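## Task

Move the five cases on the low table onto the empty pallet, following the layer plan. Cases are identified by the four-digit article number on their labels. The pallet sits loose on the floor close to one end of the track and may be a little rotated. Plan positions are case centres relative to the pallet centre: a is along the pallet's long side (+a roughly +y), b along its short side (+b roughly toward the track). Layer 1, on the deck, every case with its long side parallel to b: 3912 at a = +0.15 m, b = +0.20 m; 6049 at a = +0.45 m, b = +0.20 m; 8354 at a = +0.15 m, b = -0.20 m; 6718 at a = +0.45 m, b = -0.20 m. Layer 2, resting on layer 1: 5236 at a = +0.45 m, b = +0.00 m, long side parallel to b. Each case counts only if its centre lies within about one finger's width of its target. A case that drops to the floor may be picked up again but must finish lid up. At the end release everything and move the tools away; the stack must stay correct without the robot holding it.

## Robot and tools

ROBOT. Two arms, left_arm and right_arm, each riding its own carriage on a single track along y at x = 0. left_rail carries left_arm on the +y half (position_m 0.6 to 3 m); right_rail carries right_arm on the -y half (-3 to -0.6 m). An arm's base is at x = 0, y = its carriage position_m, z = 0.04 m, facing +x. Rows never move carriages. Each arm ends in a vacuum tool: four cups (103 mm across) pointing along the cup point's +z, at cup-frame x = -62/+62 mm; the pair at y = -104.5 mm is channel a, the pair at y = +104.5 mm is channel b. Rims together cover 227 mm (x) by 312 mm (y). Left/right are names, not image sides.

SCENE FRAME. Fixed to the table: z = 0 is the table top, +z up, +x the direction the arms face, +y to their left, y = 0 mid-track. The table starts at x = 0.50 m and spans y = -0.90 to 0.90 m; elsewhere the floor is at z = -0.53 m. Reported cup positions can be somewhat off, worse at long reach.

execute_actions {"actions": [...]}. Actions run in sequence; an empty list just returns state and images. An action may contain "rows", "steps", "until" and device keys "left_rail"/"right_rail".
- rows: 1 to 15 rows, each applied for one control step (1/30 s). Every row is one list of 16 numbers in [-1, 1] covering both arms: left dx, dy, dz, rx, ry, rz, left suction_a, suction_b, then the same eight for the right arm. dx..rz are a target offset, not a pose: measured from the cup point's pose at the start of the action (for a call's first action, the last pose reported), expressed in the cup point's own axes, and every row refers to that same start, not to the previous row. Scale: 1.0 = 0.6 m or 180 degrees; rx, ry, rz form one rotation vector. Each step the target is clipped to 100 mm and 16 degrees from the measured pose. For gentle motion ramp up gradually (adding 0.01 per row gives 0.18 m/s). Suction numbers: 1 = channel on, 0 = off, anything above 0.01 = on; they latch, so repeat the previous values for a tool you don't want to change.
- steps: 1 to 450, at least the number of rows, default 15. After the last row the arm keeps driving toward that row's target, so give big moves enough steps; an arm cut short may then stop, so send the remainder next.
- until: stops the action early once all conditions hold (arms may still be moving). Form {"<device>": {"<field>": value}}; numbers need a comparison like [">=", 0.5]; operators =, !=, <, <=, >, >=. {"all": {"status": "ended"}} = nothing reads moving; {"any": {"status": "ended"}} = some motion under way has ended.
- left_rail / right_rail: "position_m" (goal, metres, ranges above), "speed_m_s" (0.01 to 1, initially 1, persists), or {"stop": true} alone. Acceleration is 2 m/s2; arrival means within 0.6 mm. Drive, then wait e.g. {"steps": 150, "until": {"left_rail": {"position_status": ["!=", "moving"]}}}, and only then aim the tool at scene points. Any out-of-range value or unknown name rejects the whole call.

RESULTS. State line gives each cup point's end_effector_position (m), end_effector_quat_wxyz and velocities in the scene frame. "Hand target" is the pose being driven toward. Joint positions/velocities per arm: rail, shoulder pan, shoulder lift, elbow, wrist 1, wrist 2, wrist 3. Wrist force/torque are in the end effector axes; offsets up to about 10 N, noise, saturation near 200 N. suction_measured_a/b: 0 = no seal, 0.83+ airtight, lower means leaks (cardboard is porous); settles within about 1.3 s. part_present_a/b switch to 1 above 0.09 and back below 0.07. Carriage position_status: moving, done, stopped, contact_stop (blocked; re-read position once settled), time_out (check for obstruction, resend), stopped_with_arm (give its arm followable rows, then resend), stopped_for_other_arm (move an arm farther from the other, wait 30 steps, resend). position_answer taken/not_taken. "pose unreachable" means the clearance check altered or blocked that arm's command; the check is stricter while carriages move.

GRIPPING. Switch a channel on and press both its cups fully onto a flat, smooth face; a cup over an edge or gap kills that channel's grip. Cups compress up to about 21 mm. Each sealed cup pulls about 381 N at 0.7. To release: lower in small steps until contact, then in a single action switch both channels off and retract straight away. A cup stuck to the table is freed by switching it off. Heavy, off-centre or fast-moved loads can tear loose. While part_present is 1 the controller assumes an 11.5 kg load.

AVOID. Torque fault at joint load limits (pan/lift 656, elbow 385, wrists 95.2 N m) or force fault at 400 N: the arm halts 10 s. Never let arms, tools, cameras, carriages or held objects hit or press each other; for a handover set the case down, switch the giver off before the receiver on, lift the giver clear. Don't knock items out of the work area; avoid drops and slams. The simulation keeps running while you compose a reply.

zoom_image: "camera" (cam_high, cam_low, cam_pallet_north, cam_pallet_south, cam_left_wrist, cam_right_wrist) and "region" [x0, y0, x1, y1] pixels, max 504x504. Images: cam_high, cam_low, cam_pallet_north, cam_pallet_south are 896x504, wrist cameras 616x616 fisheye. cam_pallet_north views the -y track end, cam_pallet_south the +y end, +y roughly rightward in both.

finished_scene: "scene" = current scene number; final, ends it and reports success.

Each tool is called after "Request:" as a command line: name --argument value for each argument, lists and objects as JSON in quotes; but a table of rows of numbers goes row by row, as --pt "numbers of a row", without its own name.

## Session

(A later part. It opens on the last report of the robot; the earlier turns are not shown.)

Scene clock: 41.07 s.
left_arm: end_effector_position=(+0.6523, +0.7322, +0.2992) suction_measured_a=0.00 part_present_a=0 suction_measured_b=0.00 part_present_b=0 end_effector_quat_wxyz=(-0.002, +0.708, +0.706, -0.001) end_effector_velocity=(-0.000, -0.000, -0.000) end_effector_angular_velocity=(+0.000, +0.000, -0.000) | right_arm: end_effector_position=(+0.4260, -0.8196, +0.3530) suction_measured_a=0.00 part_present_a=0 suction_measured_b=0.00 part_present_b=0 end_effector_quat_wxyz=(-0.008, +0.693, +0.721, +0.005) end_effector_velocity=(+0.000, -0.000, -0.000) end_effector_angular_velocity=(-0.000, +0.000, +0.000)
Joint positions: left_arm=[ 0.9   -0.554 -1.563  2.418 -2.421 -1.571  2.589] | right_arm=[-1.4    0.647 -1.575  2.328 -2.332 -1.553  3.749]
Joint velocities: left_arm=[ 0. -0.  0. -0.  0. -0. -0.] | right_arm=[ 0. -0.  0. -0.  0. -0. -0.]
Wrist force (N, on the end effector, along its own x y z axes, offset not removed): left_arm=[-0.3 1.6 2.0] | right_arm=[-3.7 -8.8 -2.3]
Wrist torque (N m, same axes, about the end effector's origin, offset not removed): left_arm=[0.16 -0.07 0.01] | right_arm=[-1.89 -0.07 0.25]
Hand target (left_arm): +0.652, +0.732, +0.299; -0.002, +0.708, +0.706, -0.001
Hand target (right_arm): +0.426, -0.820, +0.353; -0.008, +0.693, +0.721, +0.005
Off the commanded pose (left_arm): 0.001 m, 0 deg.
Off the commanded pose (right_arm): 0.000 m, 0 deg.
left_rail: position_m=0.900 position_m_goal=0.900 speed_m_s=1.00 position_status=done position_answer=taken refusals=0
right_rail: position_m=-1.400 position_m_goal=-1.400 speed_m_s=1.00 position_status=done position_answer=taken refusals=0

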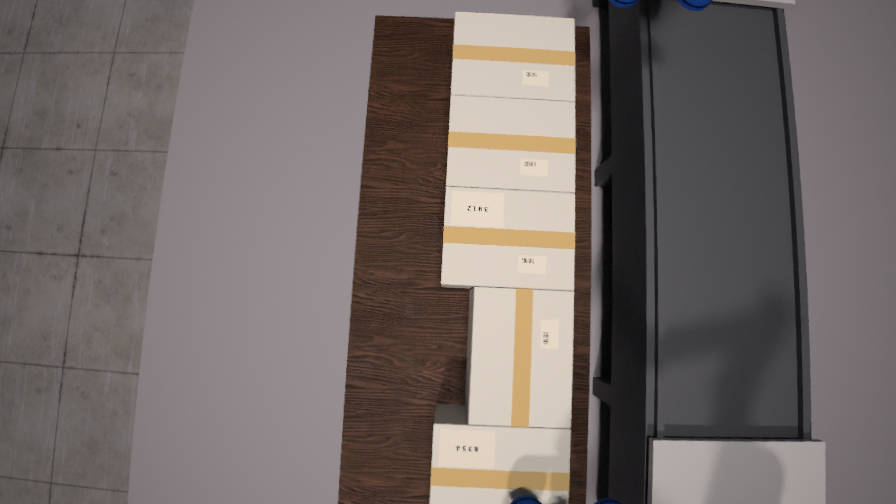

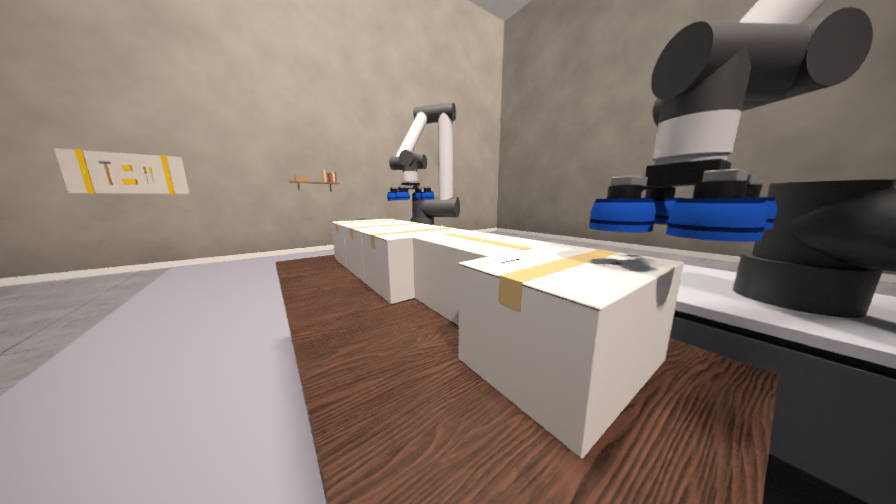

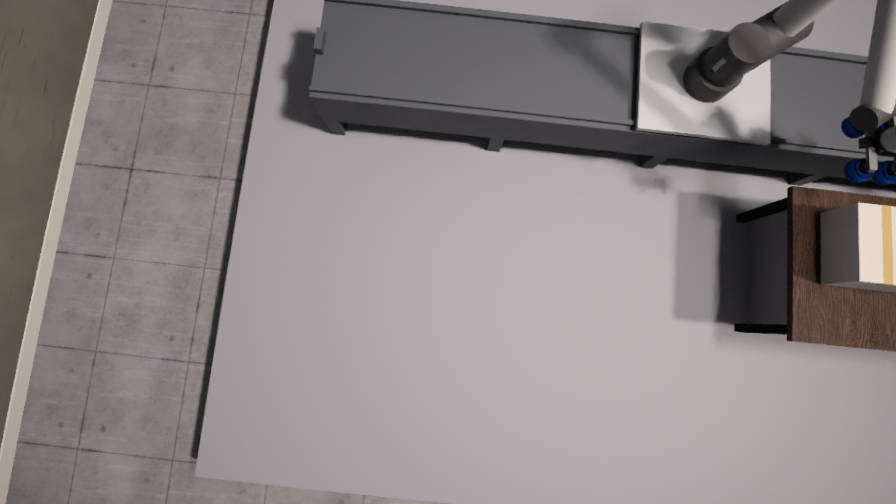

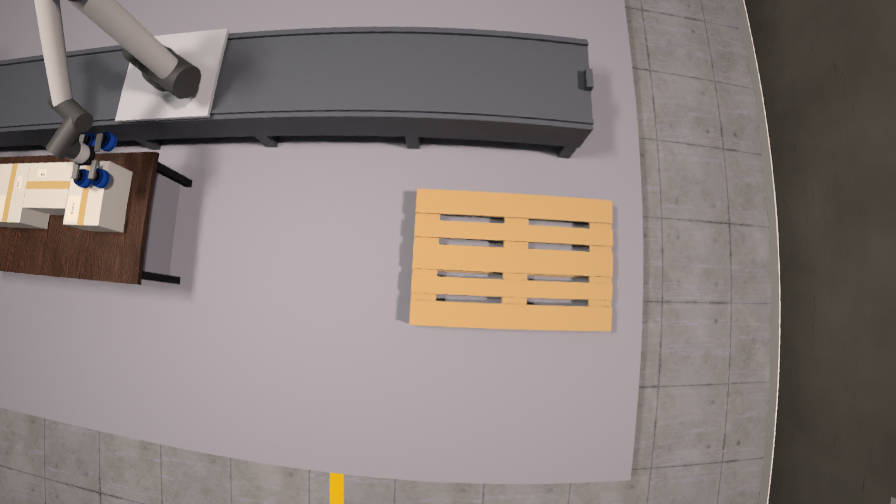

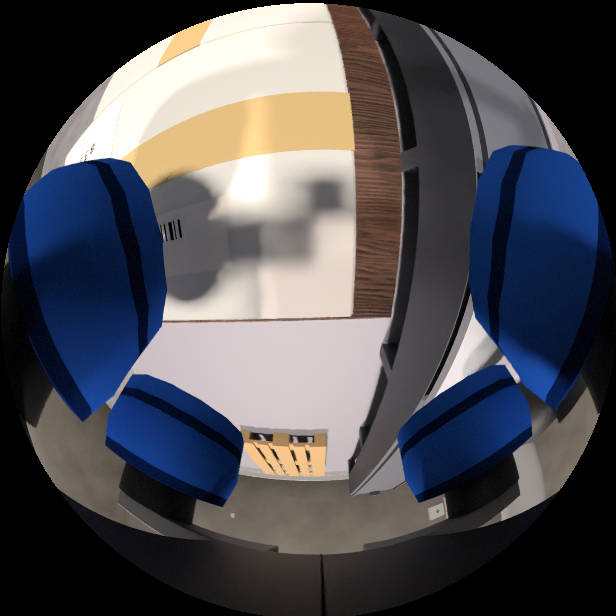

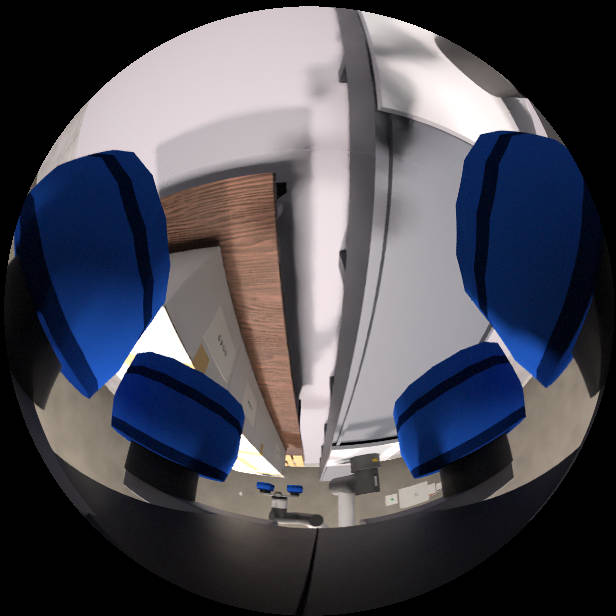

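Request:
execute_actions --actions '[{"rows":[[-0.21,0.27,-0.4,0,0,0,0,0,0,0,0,0,0,0,0,0]],"steps":45,"right_rail":{"position_m":-1.1}}]'

Request:
zoom_image --camera "cam_right_wrist" --region '[150, 150, 350, 450]'

Request:
zoom_image --camera "cam_left_wrist" --region '[140, 60, 480, 400]'

Scene clock: 48.23 s.
left_arm: end_effector_position=(+0.8151, +0.6060, +0.5385) suction_measured_a=0.00 part_present_a=0 suction_measured_b=0.00 part_present_b=0 end_effector_quat_wxyz=(-0.002, +0.708, +0.706, -0.001) end_effector_velocity=(+0.000, -0.000, +0.000) end_effector_angular_velocity=(+0.000, +0.000, +0.000) | right_arm: end_effector_position=(+0.4260, -0.5196, +0.3530) suction_measured_a=0.00 part_present_a=0 suction_measured_b=0.00 part_present_b=0 end_effector_quat_wxyz=(-0.008, +0.693, +0.721, +0.005) end_effector_velocity=(+0.000, +0.000, +0.000) end_effector_angular_velocity=(+0.000, -0.000, +0.000)
Joint positions: left_arm=[ 0.9   -0.58  -1.541  1.981 -2.006 -1.571  2.564] | right_arm=[-1.1    0.647 -1.575  2.328 -2.332 -1.553  3.749]
Joint velocities: left_arm=[ 0.    -0.     0.    -0.001  0.001 -0.    -0.   ] | right_arm=[ 0.  0. -0. -0. -0.  0.  0.]
Wrist force (N, on the end effector, along its own x y z axes, offset not removed): left_arm=[-1.3 -0.1 5.4] | right_arm=[-2.0 -9.2 -4.3]
Wrist torque (N m, same axes, about the end effector's origin, offset not removed): left_arm=[-0.22 0.10 0.00] | right_arm=[-1.91 -0.61 0.29]
Hand target (left_arm): +0.815, +0.606, +0.539; -0.002, +0.708, +0.706, -0.001
Hand target (right_arm): +0.426, -0.520, +0.353; -0.008, +0.693, +0.721, +0.005
Off the commanded pose (left_arm): 0.001 m, 0 deg.
Off the commanded pose (right_arm): 0.000 m, 0 deg.
left_rail: position_m=0.900 position_m_goal=0.900 speed_m_s=1.00 position_status=done position_answer=taken refusals=0
right_rail: position_m=-1.100 position_m_goal=-1.100 speed_m_s=1.00 position_status=done position_answer=taken refusals=0

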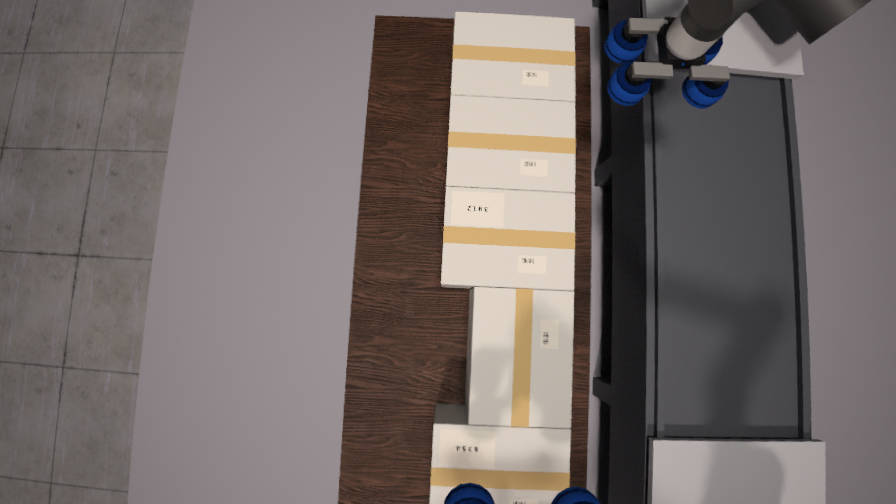

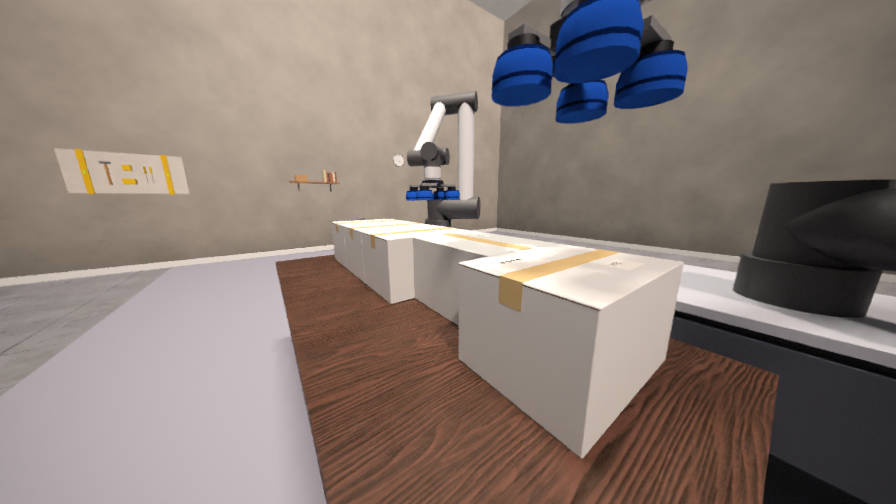

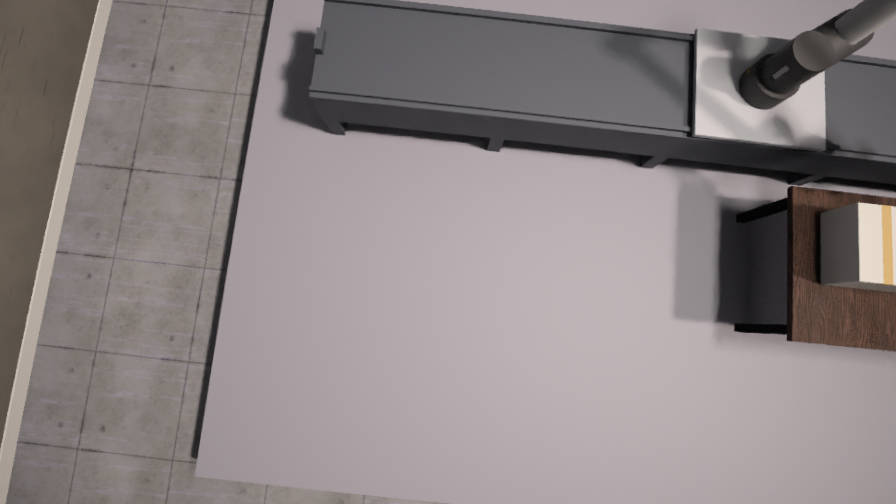

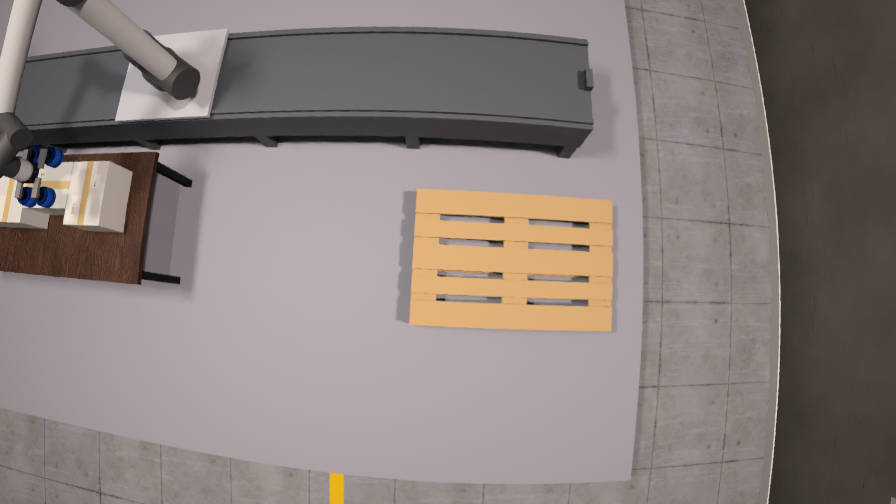

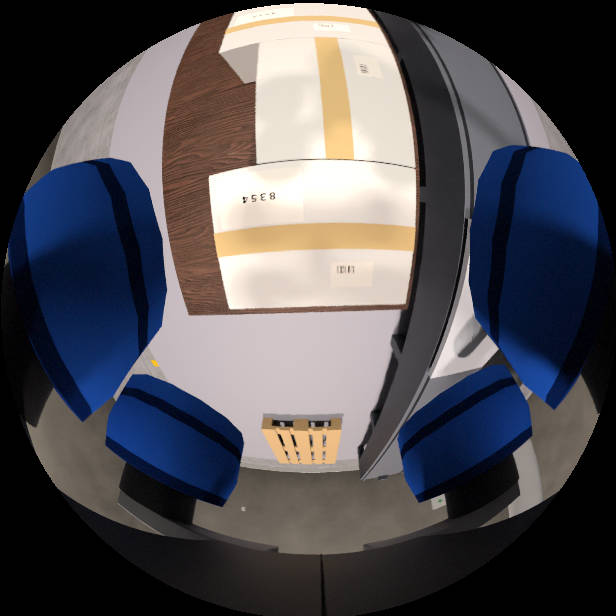

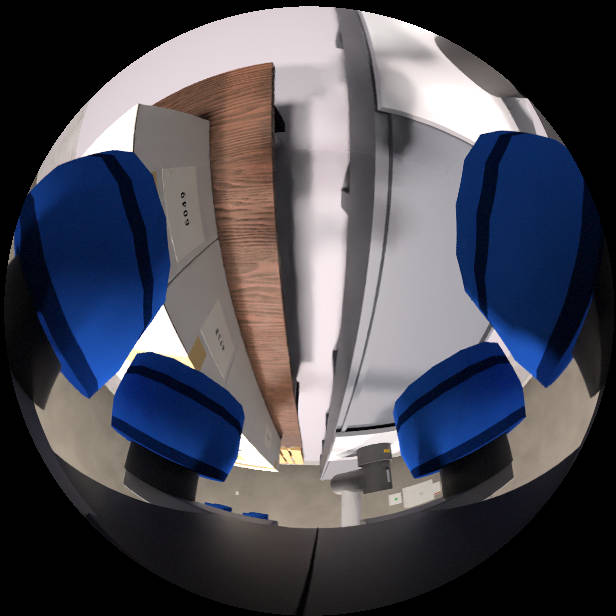

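Region (150, 150, 350, 450) of cam_right_wrist's 616x616 image, scaled by 1.680, with more detail than that image has.

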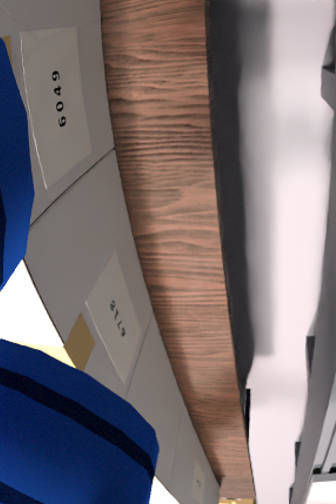

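Region (140, 60, 480, 400) of cam_left_wrist's 616x616 image, scaled by 1.482, with more detail than that image has.

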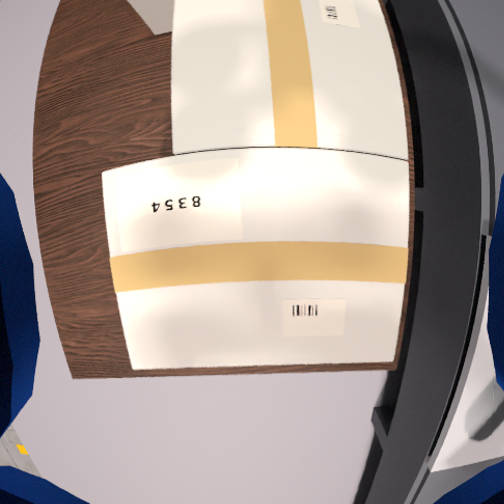

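Request:
execute_actions --actions '[{"rows":[[0,-0.003,0.49,0,0,0,0,0,0,0,0,0,0,0,0,0]],"steps":45,"right_rail":{"position_m":-2.8}}]'

Scene clock: 52.03 s.
left_arm: end_effector_position=(+0.8123, +0.6062, +0.2447) suction_measured_a=0.00 part_present_a=0 suction_measured_b=0.00 part_present_b=0 end_effector_quat_wxyz=(-0.002, +0.708, +0.706, -0.001) end_effector_velocity=(+0.000, +0.000, -0.000) end_effector_angular_velocity=(+0.000, +0.000, +0.000) | right_arm: end_effector_position=(+0.4260, -1.7375, +0.3530) suction_measured_a=0.00 part_present_a=0 suction_measured_b=0.00 part_present_b=0 end_effector_quat_wxyz=(-0.008, +0.693, +0.721, +0.005) end_effector_velocity=(-0.000, -1.000, +0.000) end_effector_angular_velocity=(+0.000, -0.000, +0.000)
Joint positions: left_arm=[ 0.9   -0.582 -1.299  2.203 -2.47  -1.571  2.562] | right_arm=[-2.318  0.647 -1.575  2.328 -2.332 -1.553  3.749]
Joint velocities: left_arm=[ 0.     0.     0.     0.    -0.001 -0.     0.   ] | right_arm=[-1.  0. -0.  0. -0. -0. -0.]
Wrist force (N, on the end effector, along its own x y z axes, offset not removed): left_arm=[1.0 -1.9 2.8] | right_arm=[7.2 -10.3 0.7]
Wrist torque (N m, same axes, about the end effector's origin, offset not removed): left_arm=[-0.43 -0.36 0.01] | right_arm=[-2.02 -1.99 0.19]
Hand target (left_arm): +0.812, +0.606, +0.245; -0.002, +0.708, +0.706, -0.001
Hand target (right_arm): +0.426, -1.786, +0.353; -0.008, +0.693, +0.721, +0.005
Off the commanded pose (left_arm): 0.001 m, 0 deg.
Off the commanded pose (right_arm): 0.000 m, 0 deg.
left_rail: position_m=0.900 position_m_goal=0.900 speed_m_s=1.00 position_status=done position_answer=taken refusals=0
right_rail: position_m=-2.318 position_m_goal=-2.800 speed_m_s=1.00 position_status=moving position_answer=taken refusals=0

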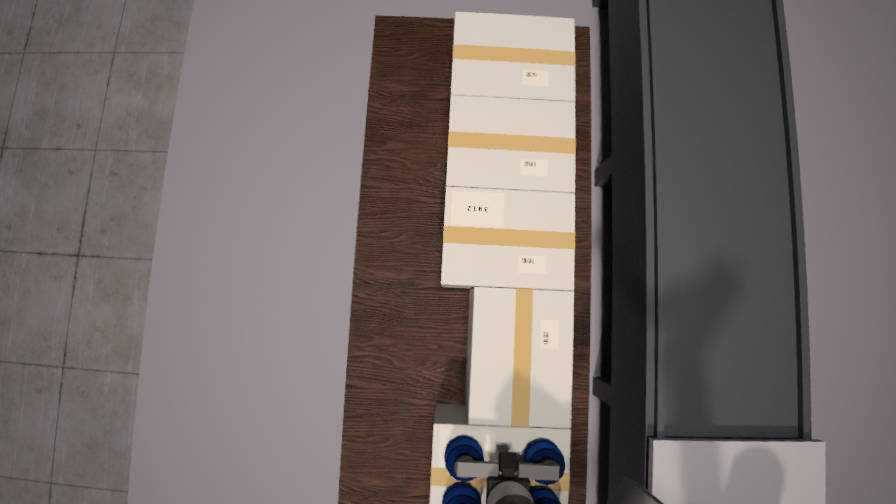

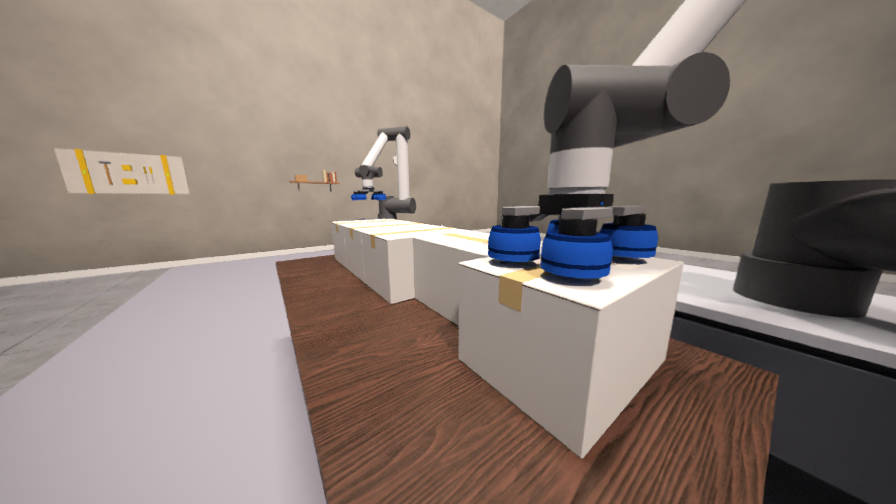

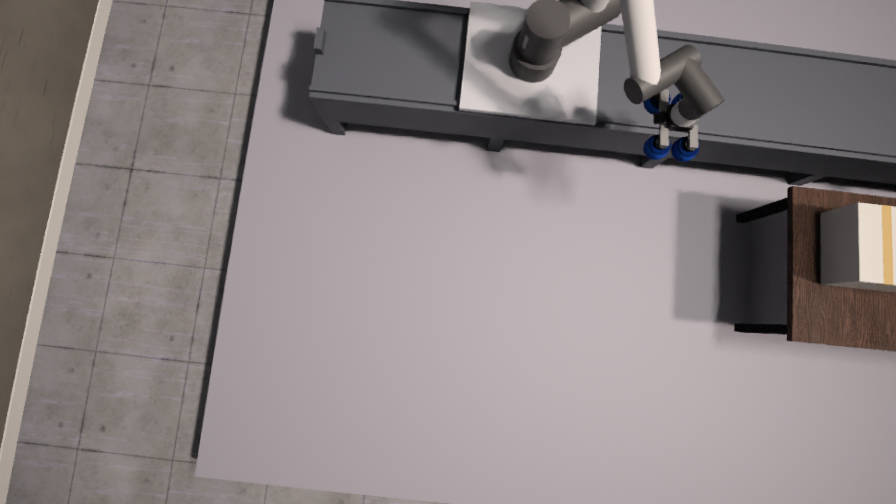

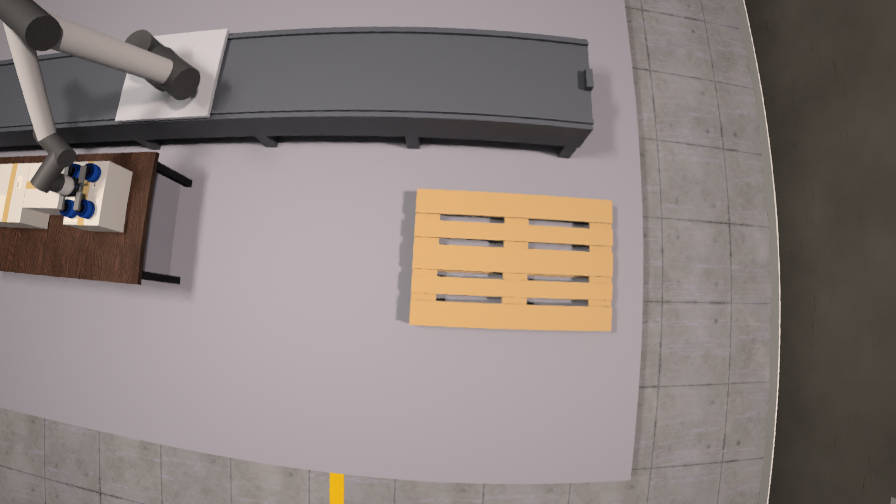

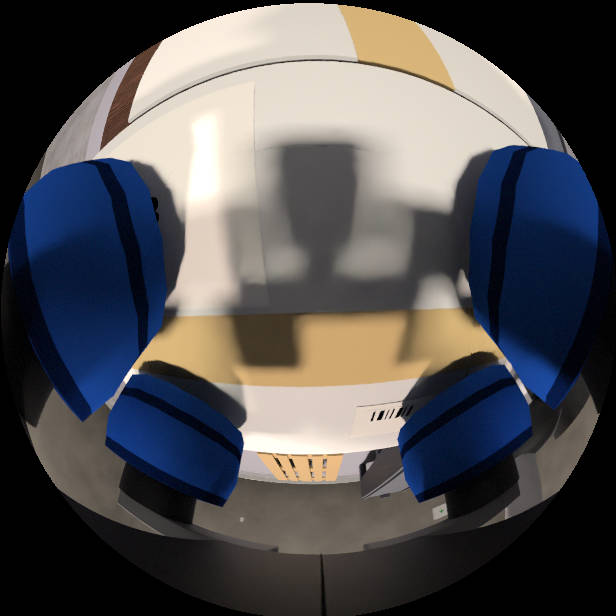

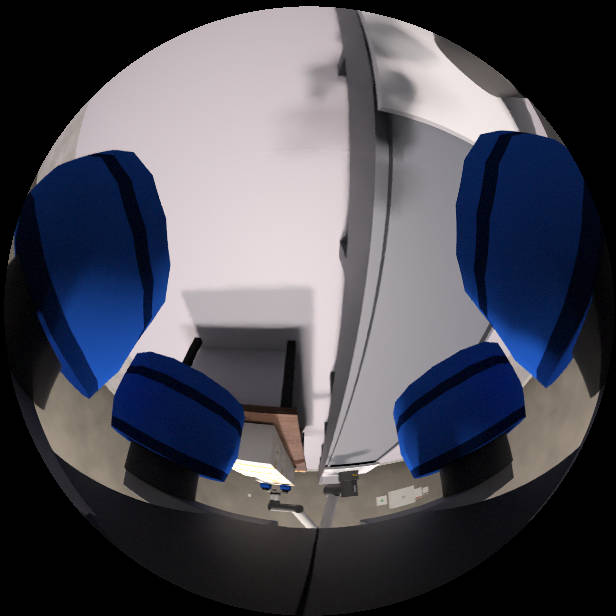

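Request:
execute_actions --actions '[{"rows":[[0,0,0.035,0,0,0,1,1,0,0,0,0,0,0,0,0]],"steps":40}]'

Request:
zoom_image --camera "cam_high" --region '[410, 400, 600, 504]'

Scene clock: 62.50 s.
left_arm: end_effector_position=(+0.8122, +0.6063, +0.2237) suction_measured_a=0.96 part_present_a=1 suction_measured_b=0.96 part_present_b=1 end_effector_quat_wxyz=(-0.002, +0.708, +0.706, -0.001) end_effector_velocity=(-0.000, +0.000, -0.000) end_effector_angular_velocity=(+0.000, +0.000, +0.000) | right_arm: end_effector_position=(+0.4260, -2.2196, +0.3530) suction_measured_a=0.00 part_present_a=0 suction_measured_b=0.00 part_present_b=0 end_effector_quat_wxyz=(-0.008, +0.693, +0.721, +0.005) end_effector_velocity=(-0.000, -0.000, +0.000) end_effector_angular_velocity=(+0.000, -0.000, +0.000)
Joint positions: left_arm=[ 0.9   -0.582 -1.275  2.213 -2.504 -1.571  2.562] | right_arm=[-2.8    0.647 -1.575  2.328 -2.332 -1.553  3.749]
Joint velocities: left_arm=[ 0.  0.  0.  0. -0. -0. -0.] | right_arm=[ 0.  0. -0.  0. -0.  0. -0.]
Wrist force (N, on the end effector, along its own x y z axes, offset not removed): left_arm=[-1.0 1.2 -31.4] | right_arm=[3.7 -10.6 -4.3]
Wrist torque (N m, same axes, about the end effector's origin, offset not removed): left_arm=[-3.01 -0.35 0.07] | right_arm=[-2.20 -1.52 0.41]
Hand target (left_arm): +0.812, +0.606, +0.224; -0.002, +0.708, +0.706, -0.001
Hand target (right_arm): +0.426, -2.220, +0.353; -0.008, +0.693, +0.721, +0.005
Off the commanded pose (left_arm): 0.000 m, 0 deg.
Off the commanded pose (right_arm): 0.000 m, 0 deg.
left_rail: position_m=0.900 position_m_goal=0.900 speed_m_s=1.00 position_status=done position_answer=taken refusals=0
right_rail: position_m=-2.800 position_m_goal=-2.800 speed_m_s=1.00 position_status=done position_answer=taken refusals=0

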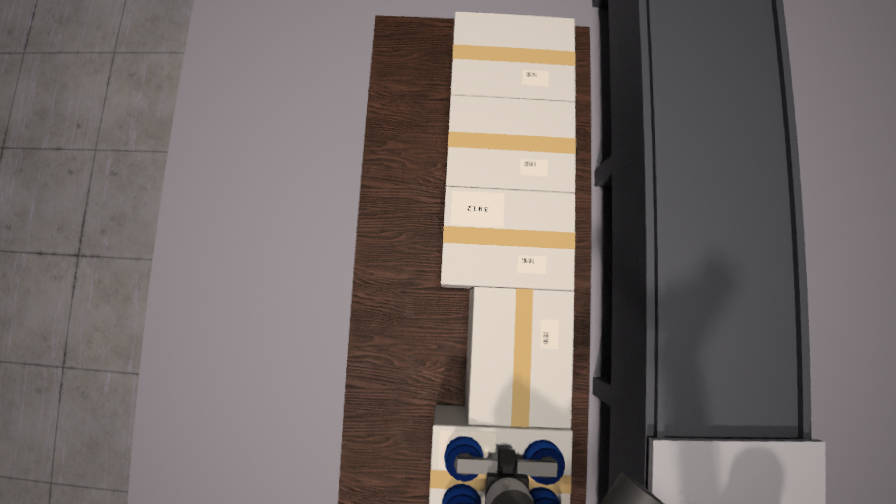

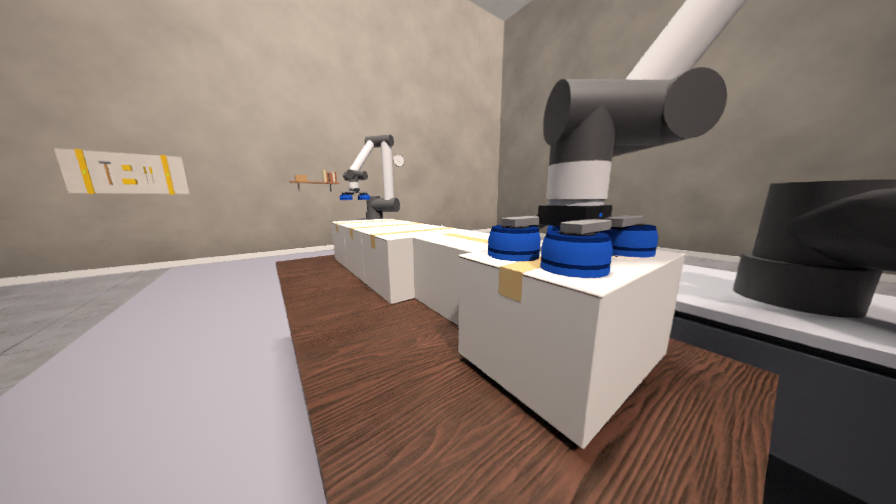

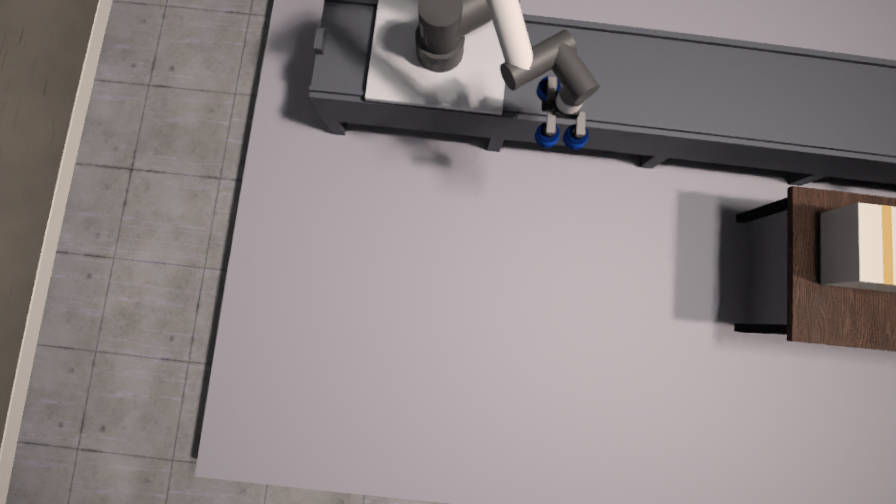

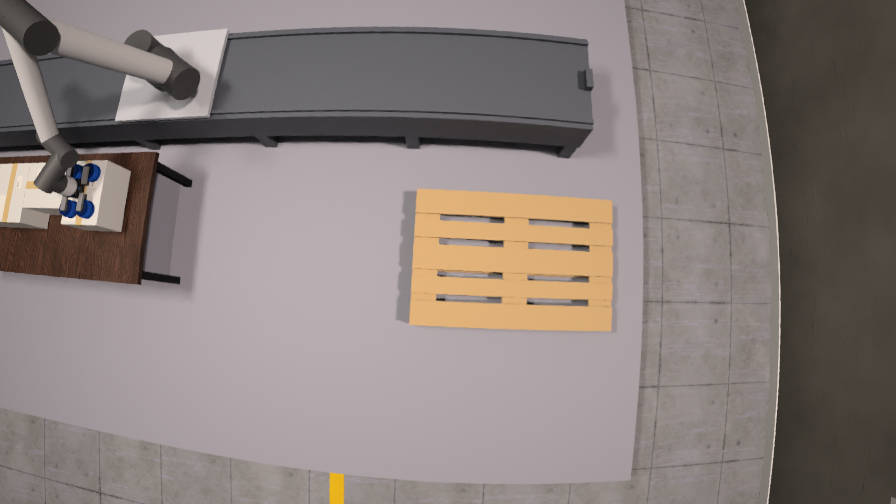

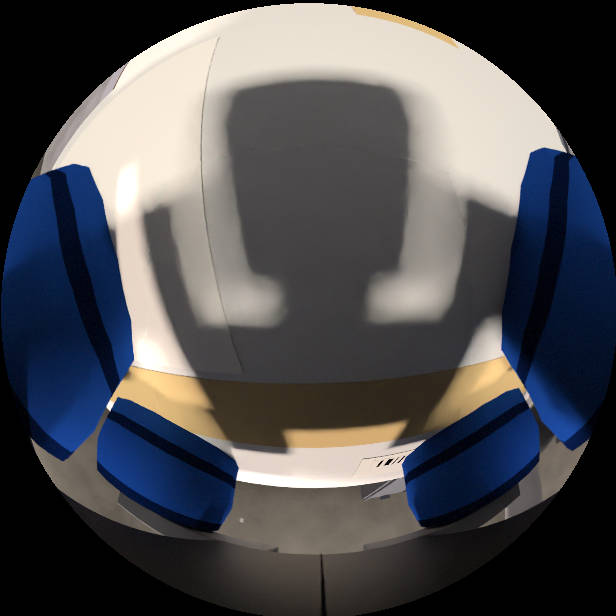

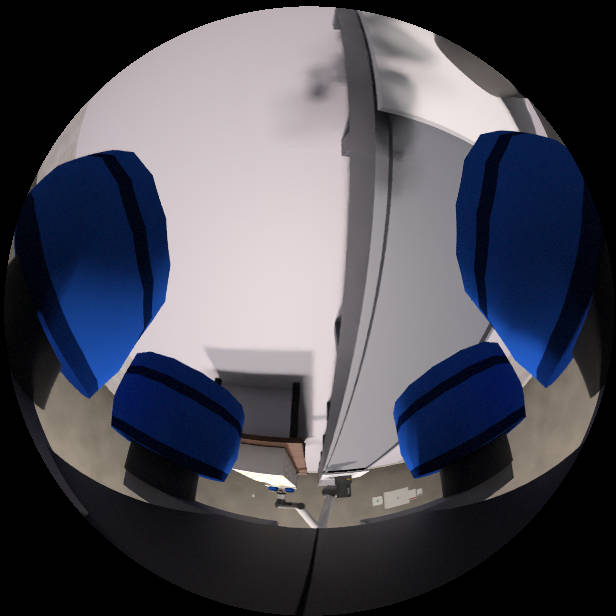

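Region (410, 400, 600, 504) of cam_high's 896x504 image, scaled by 2.653, with more detail than that image has; it fills the top 276 rows of this view, and the rest is white.

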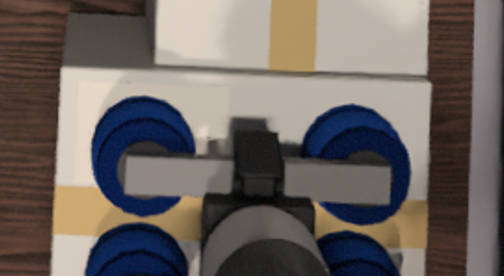

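Request:
execute_actions --actions '[{"rows":[[0,0,-0.067,0,0,0,1,1,0,0,0,0,0,0,0,0]],"steps":20},{"left_rail":{"position_m":3},"steps":28},{"rows":[[0.868,0.637,0.673,0,0,0,1,1,0,0,0,0,0,0,0,0]],"steps":75},{"rows":[[0,0,0.03,0,0,0,1,1,0,0,0,0,0,0,0,0]],"steps":20}]'

Request:
zoom_image --camera "cam_pallet_south" --region '[440, 180, 660, 360]'

Scene clock: 74.83 s.
left_arm: end_effector_position=(+1.1931, +3.2263, -0.1589) suction_measured_a=0.96 part_present_a=1 suction_measured_b=0.96 part_present_b=1 end_effector_quat_wxyz=(-0.002, +0.708, +0.706, -0.002) end_effector_velocity=(+0.000, +0.000, -0.001) end_effector_angular_velocity=(+0.000, -0.000, -0.000) | right_arm: end_effector_position=(+0.4260, -2.2196, +0.3530) suction_measured_a=0.00 part_present_a=0 suction_measured_b=0.00 part_present_b=0 end_effector_quat_wxyz=(-0.008, +0.693, +0.721, +0.005) end_effector_velocity=(-0.000, -0.000, +0.000) end_effector_angular_velocity=(+0.000, -0.000, +0.000)
Joint positions: left_arm=[ 3.     0.021 -0.618  1.708 -2.654 -1.571  3.165] | right_arm=[-2.8    0.647 -1.575  2.328 -2.332 -1.553  3.749]
Joint velocities: left_arm=[ 0.    -0.     0.001 -0.    -0.001 -0.     0.   ] | right_arm=[ 0.  0. -0.  0. -0. -0. -0.]
Wrist force (N, on the end effector, along its own x y z axes, offset not removed): left_arm=[1.7 0.1 -31.1] | right_arm=[3.7 -7.3 4.6]
Wrist torque (N m, same axes, about the end effector's origin, offset not removed): left_arm=[-3.20 -0.69 0.00] | right_arm=[-1.45 -1.21 0.14]
Hand target (left_arm): +1.193, +3.226, -0.159; -0.002, +0.708, +0.706, -0.002
Hand target (right_arm): +0.426, -2.220, +0.353; -0.008, +0.693, +0.721, +0.005
Off the commanded pose (left_arm): 0.000 m, 0 deg.
Off the commanded pose (right_arm): 0.000 m, 0 deg.
left_rail: position_m=3.000 position_m_goal=3.000 speed_m_s=1.00 position_status=done position_answer=taken refusals=0
right_rail: position_m=-2.800 position_m_goal=-2.800 speed_m_s=1.00 position_status=done position_answer=taken refusals=0

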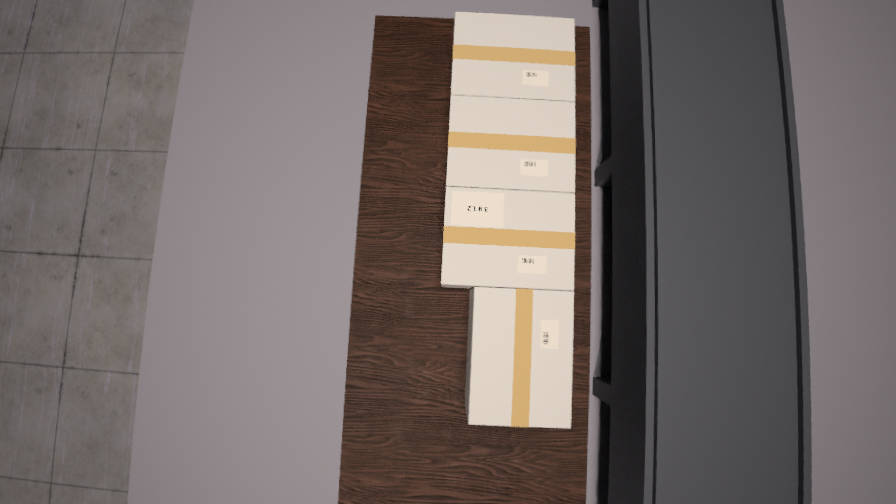

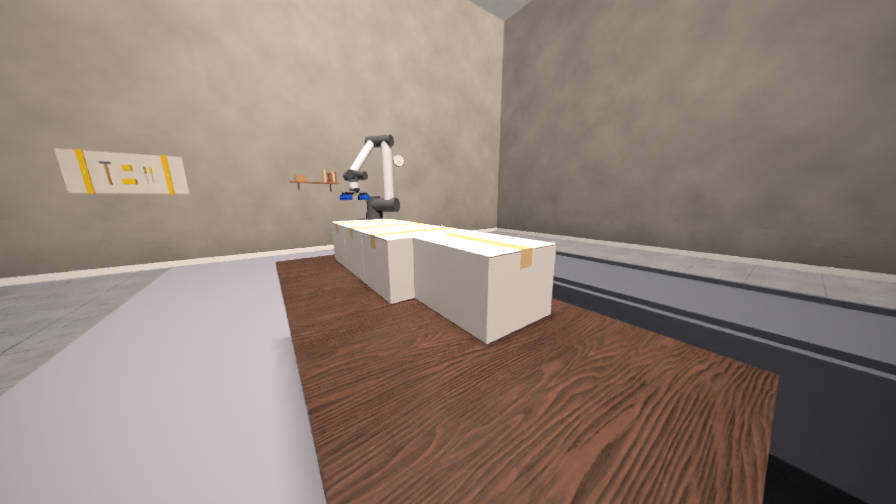

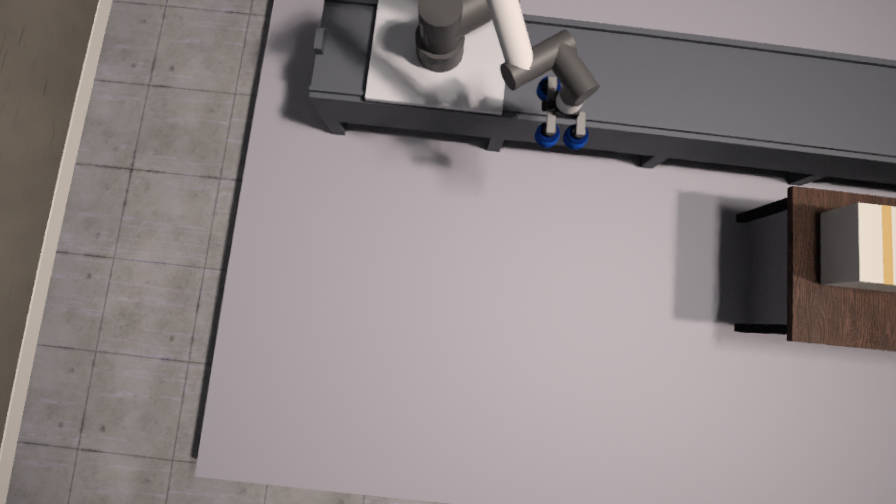

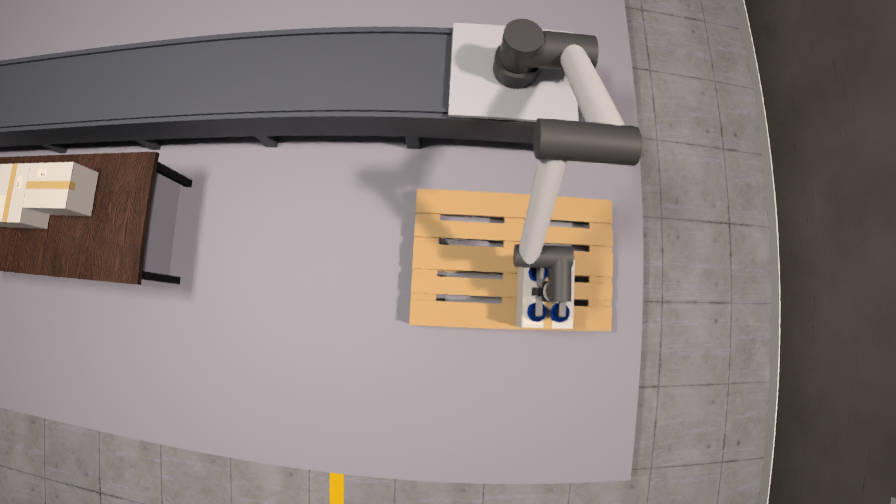

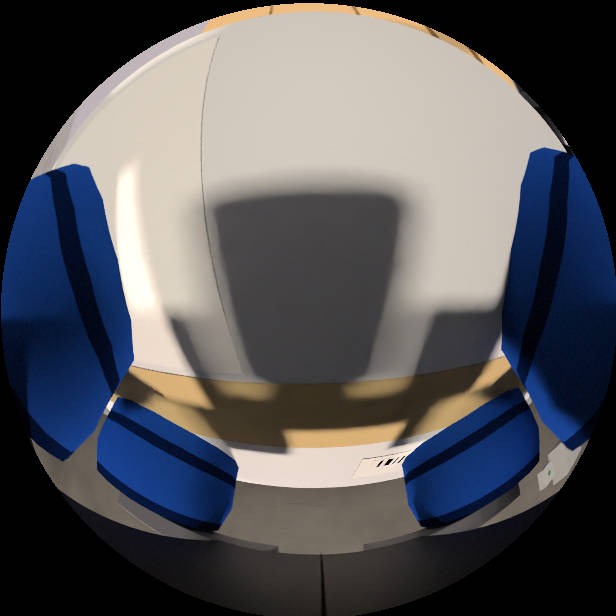

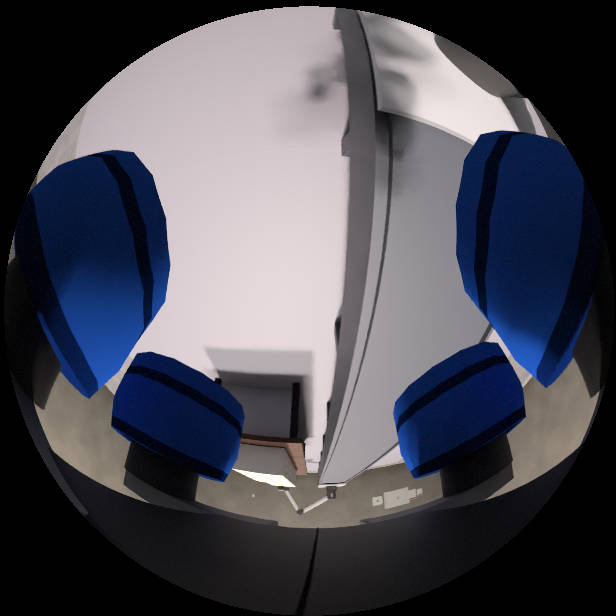

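Region (440, 180, 660, 360) of cam_pallet_south's 896x504 image, scaled by 2.291, with more detail than that image has; it fills the top 412 rows of this view, and the rest is white.

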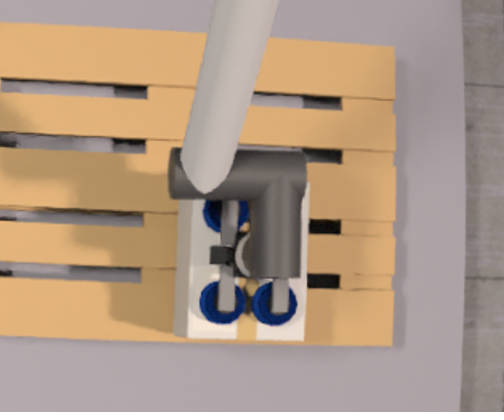

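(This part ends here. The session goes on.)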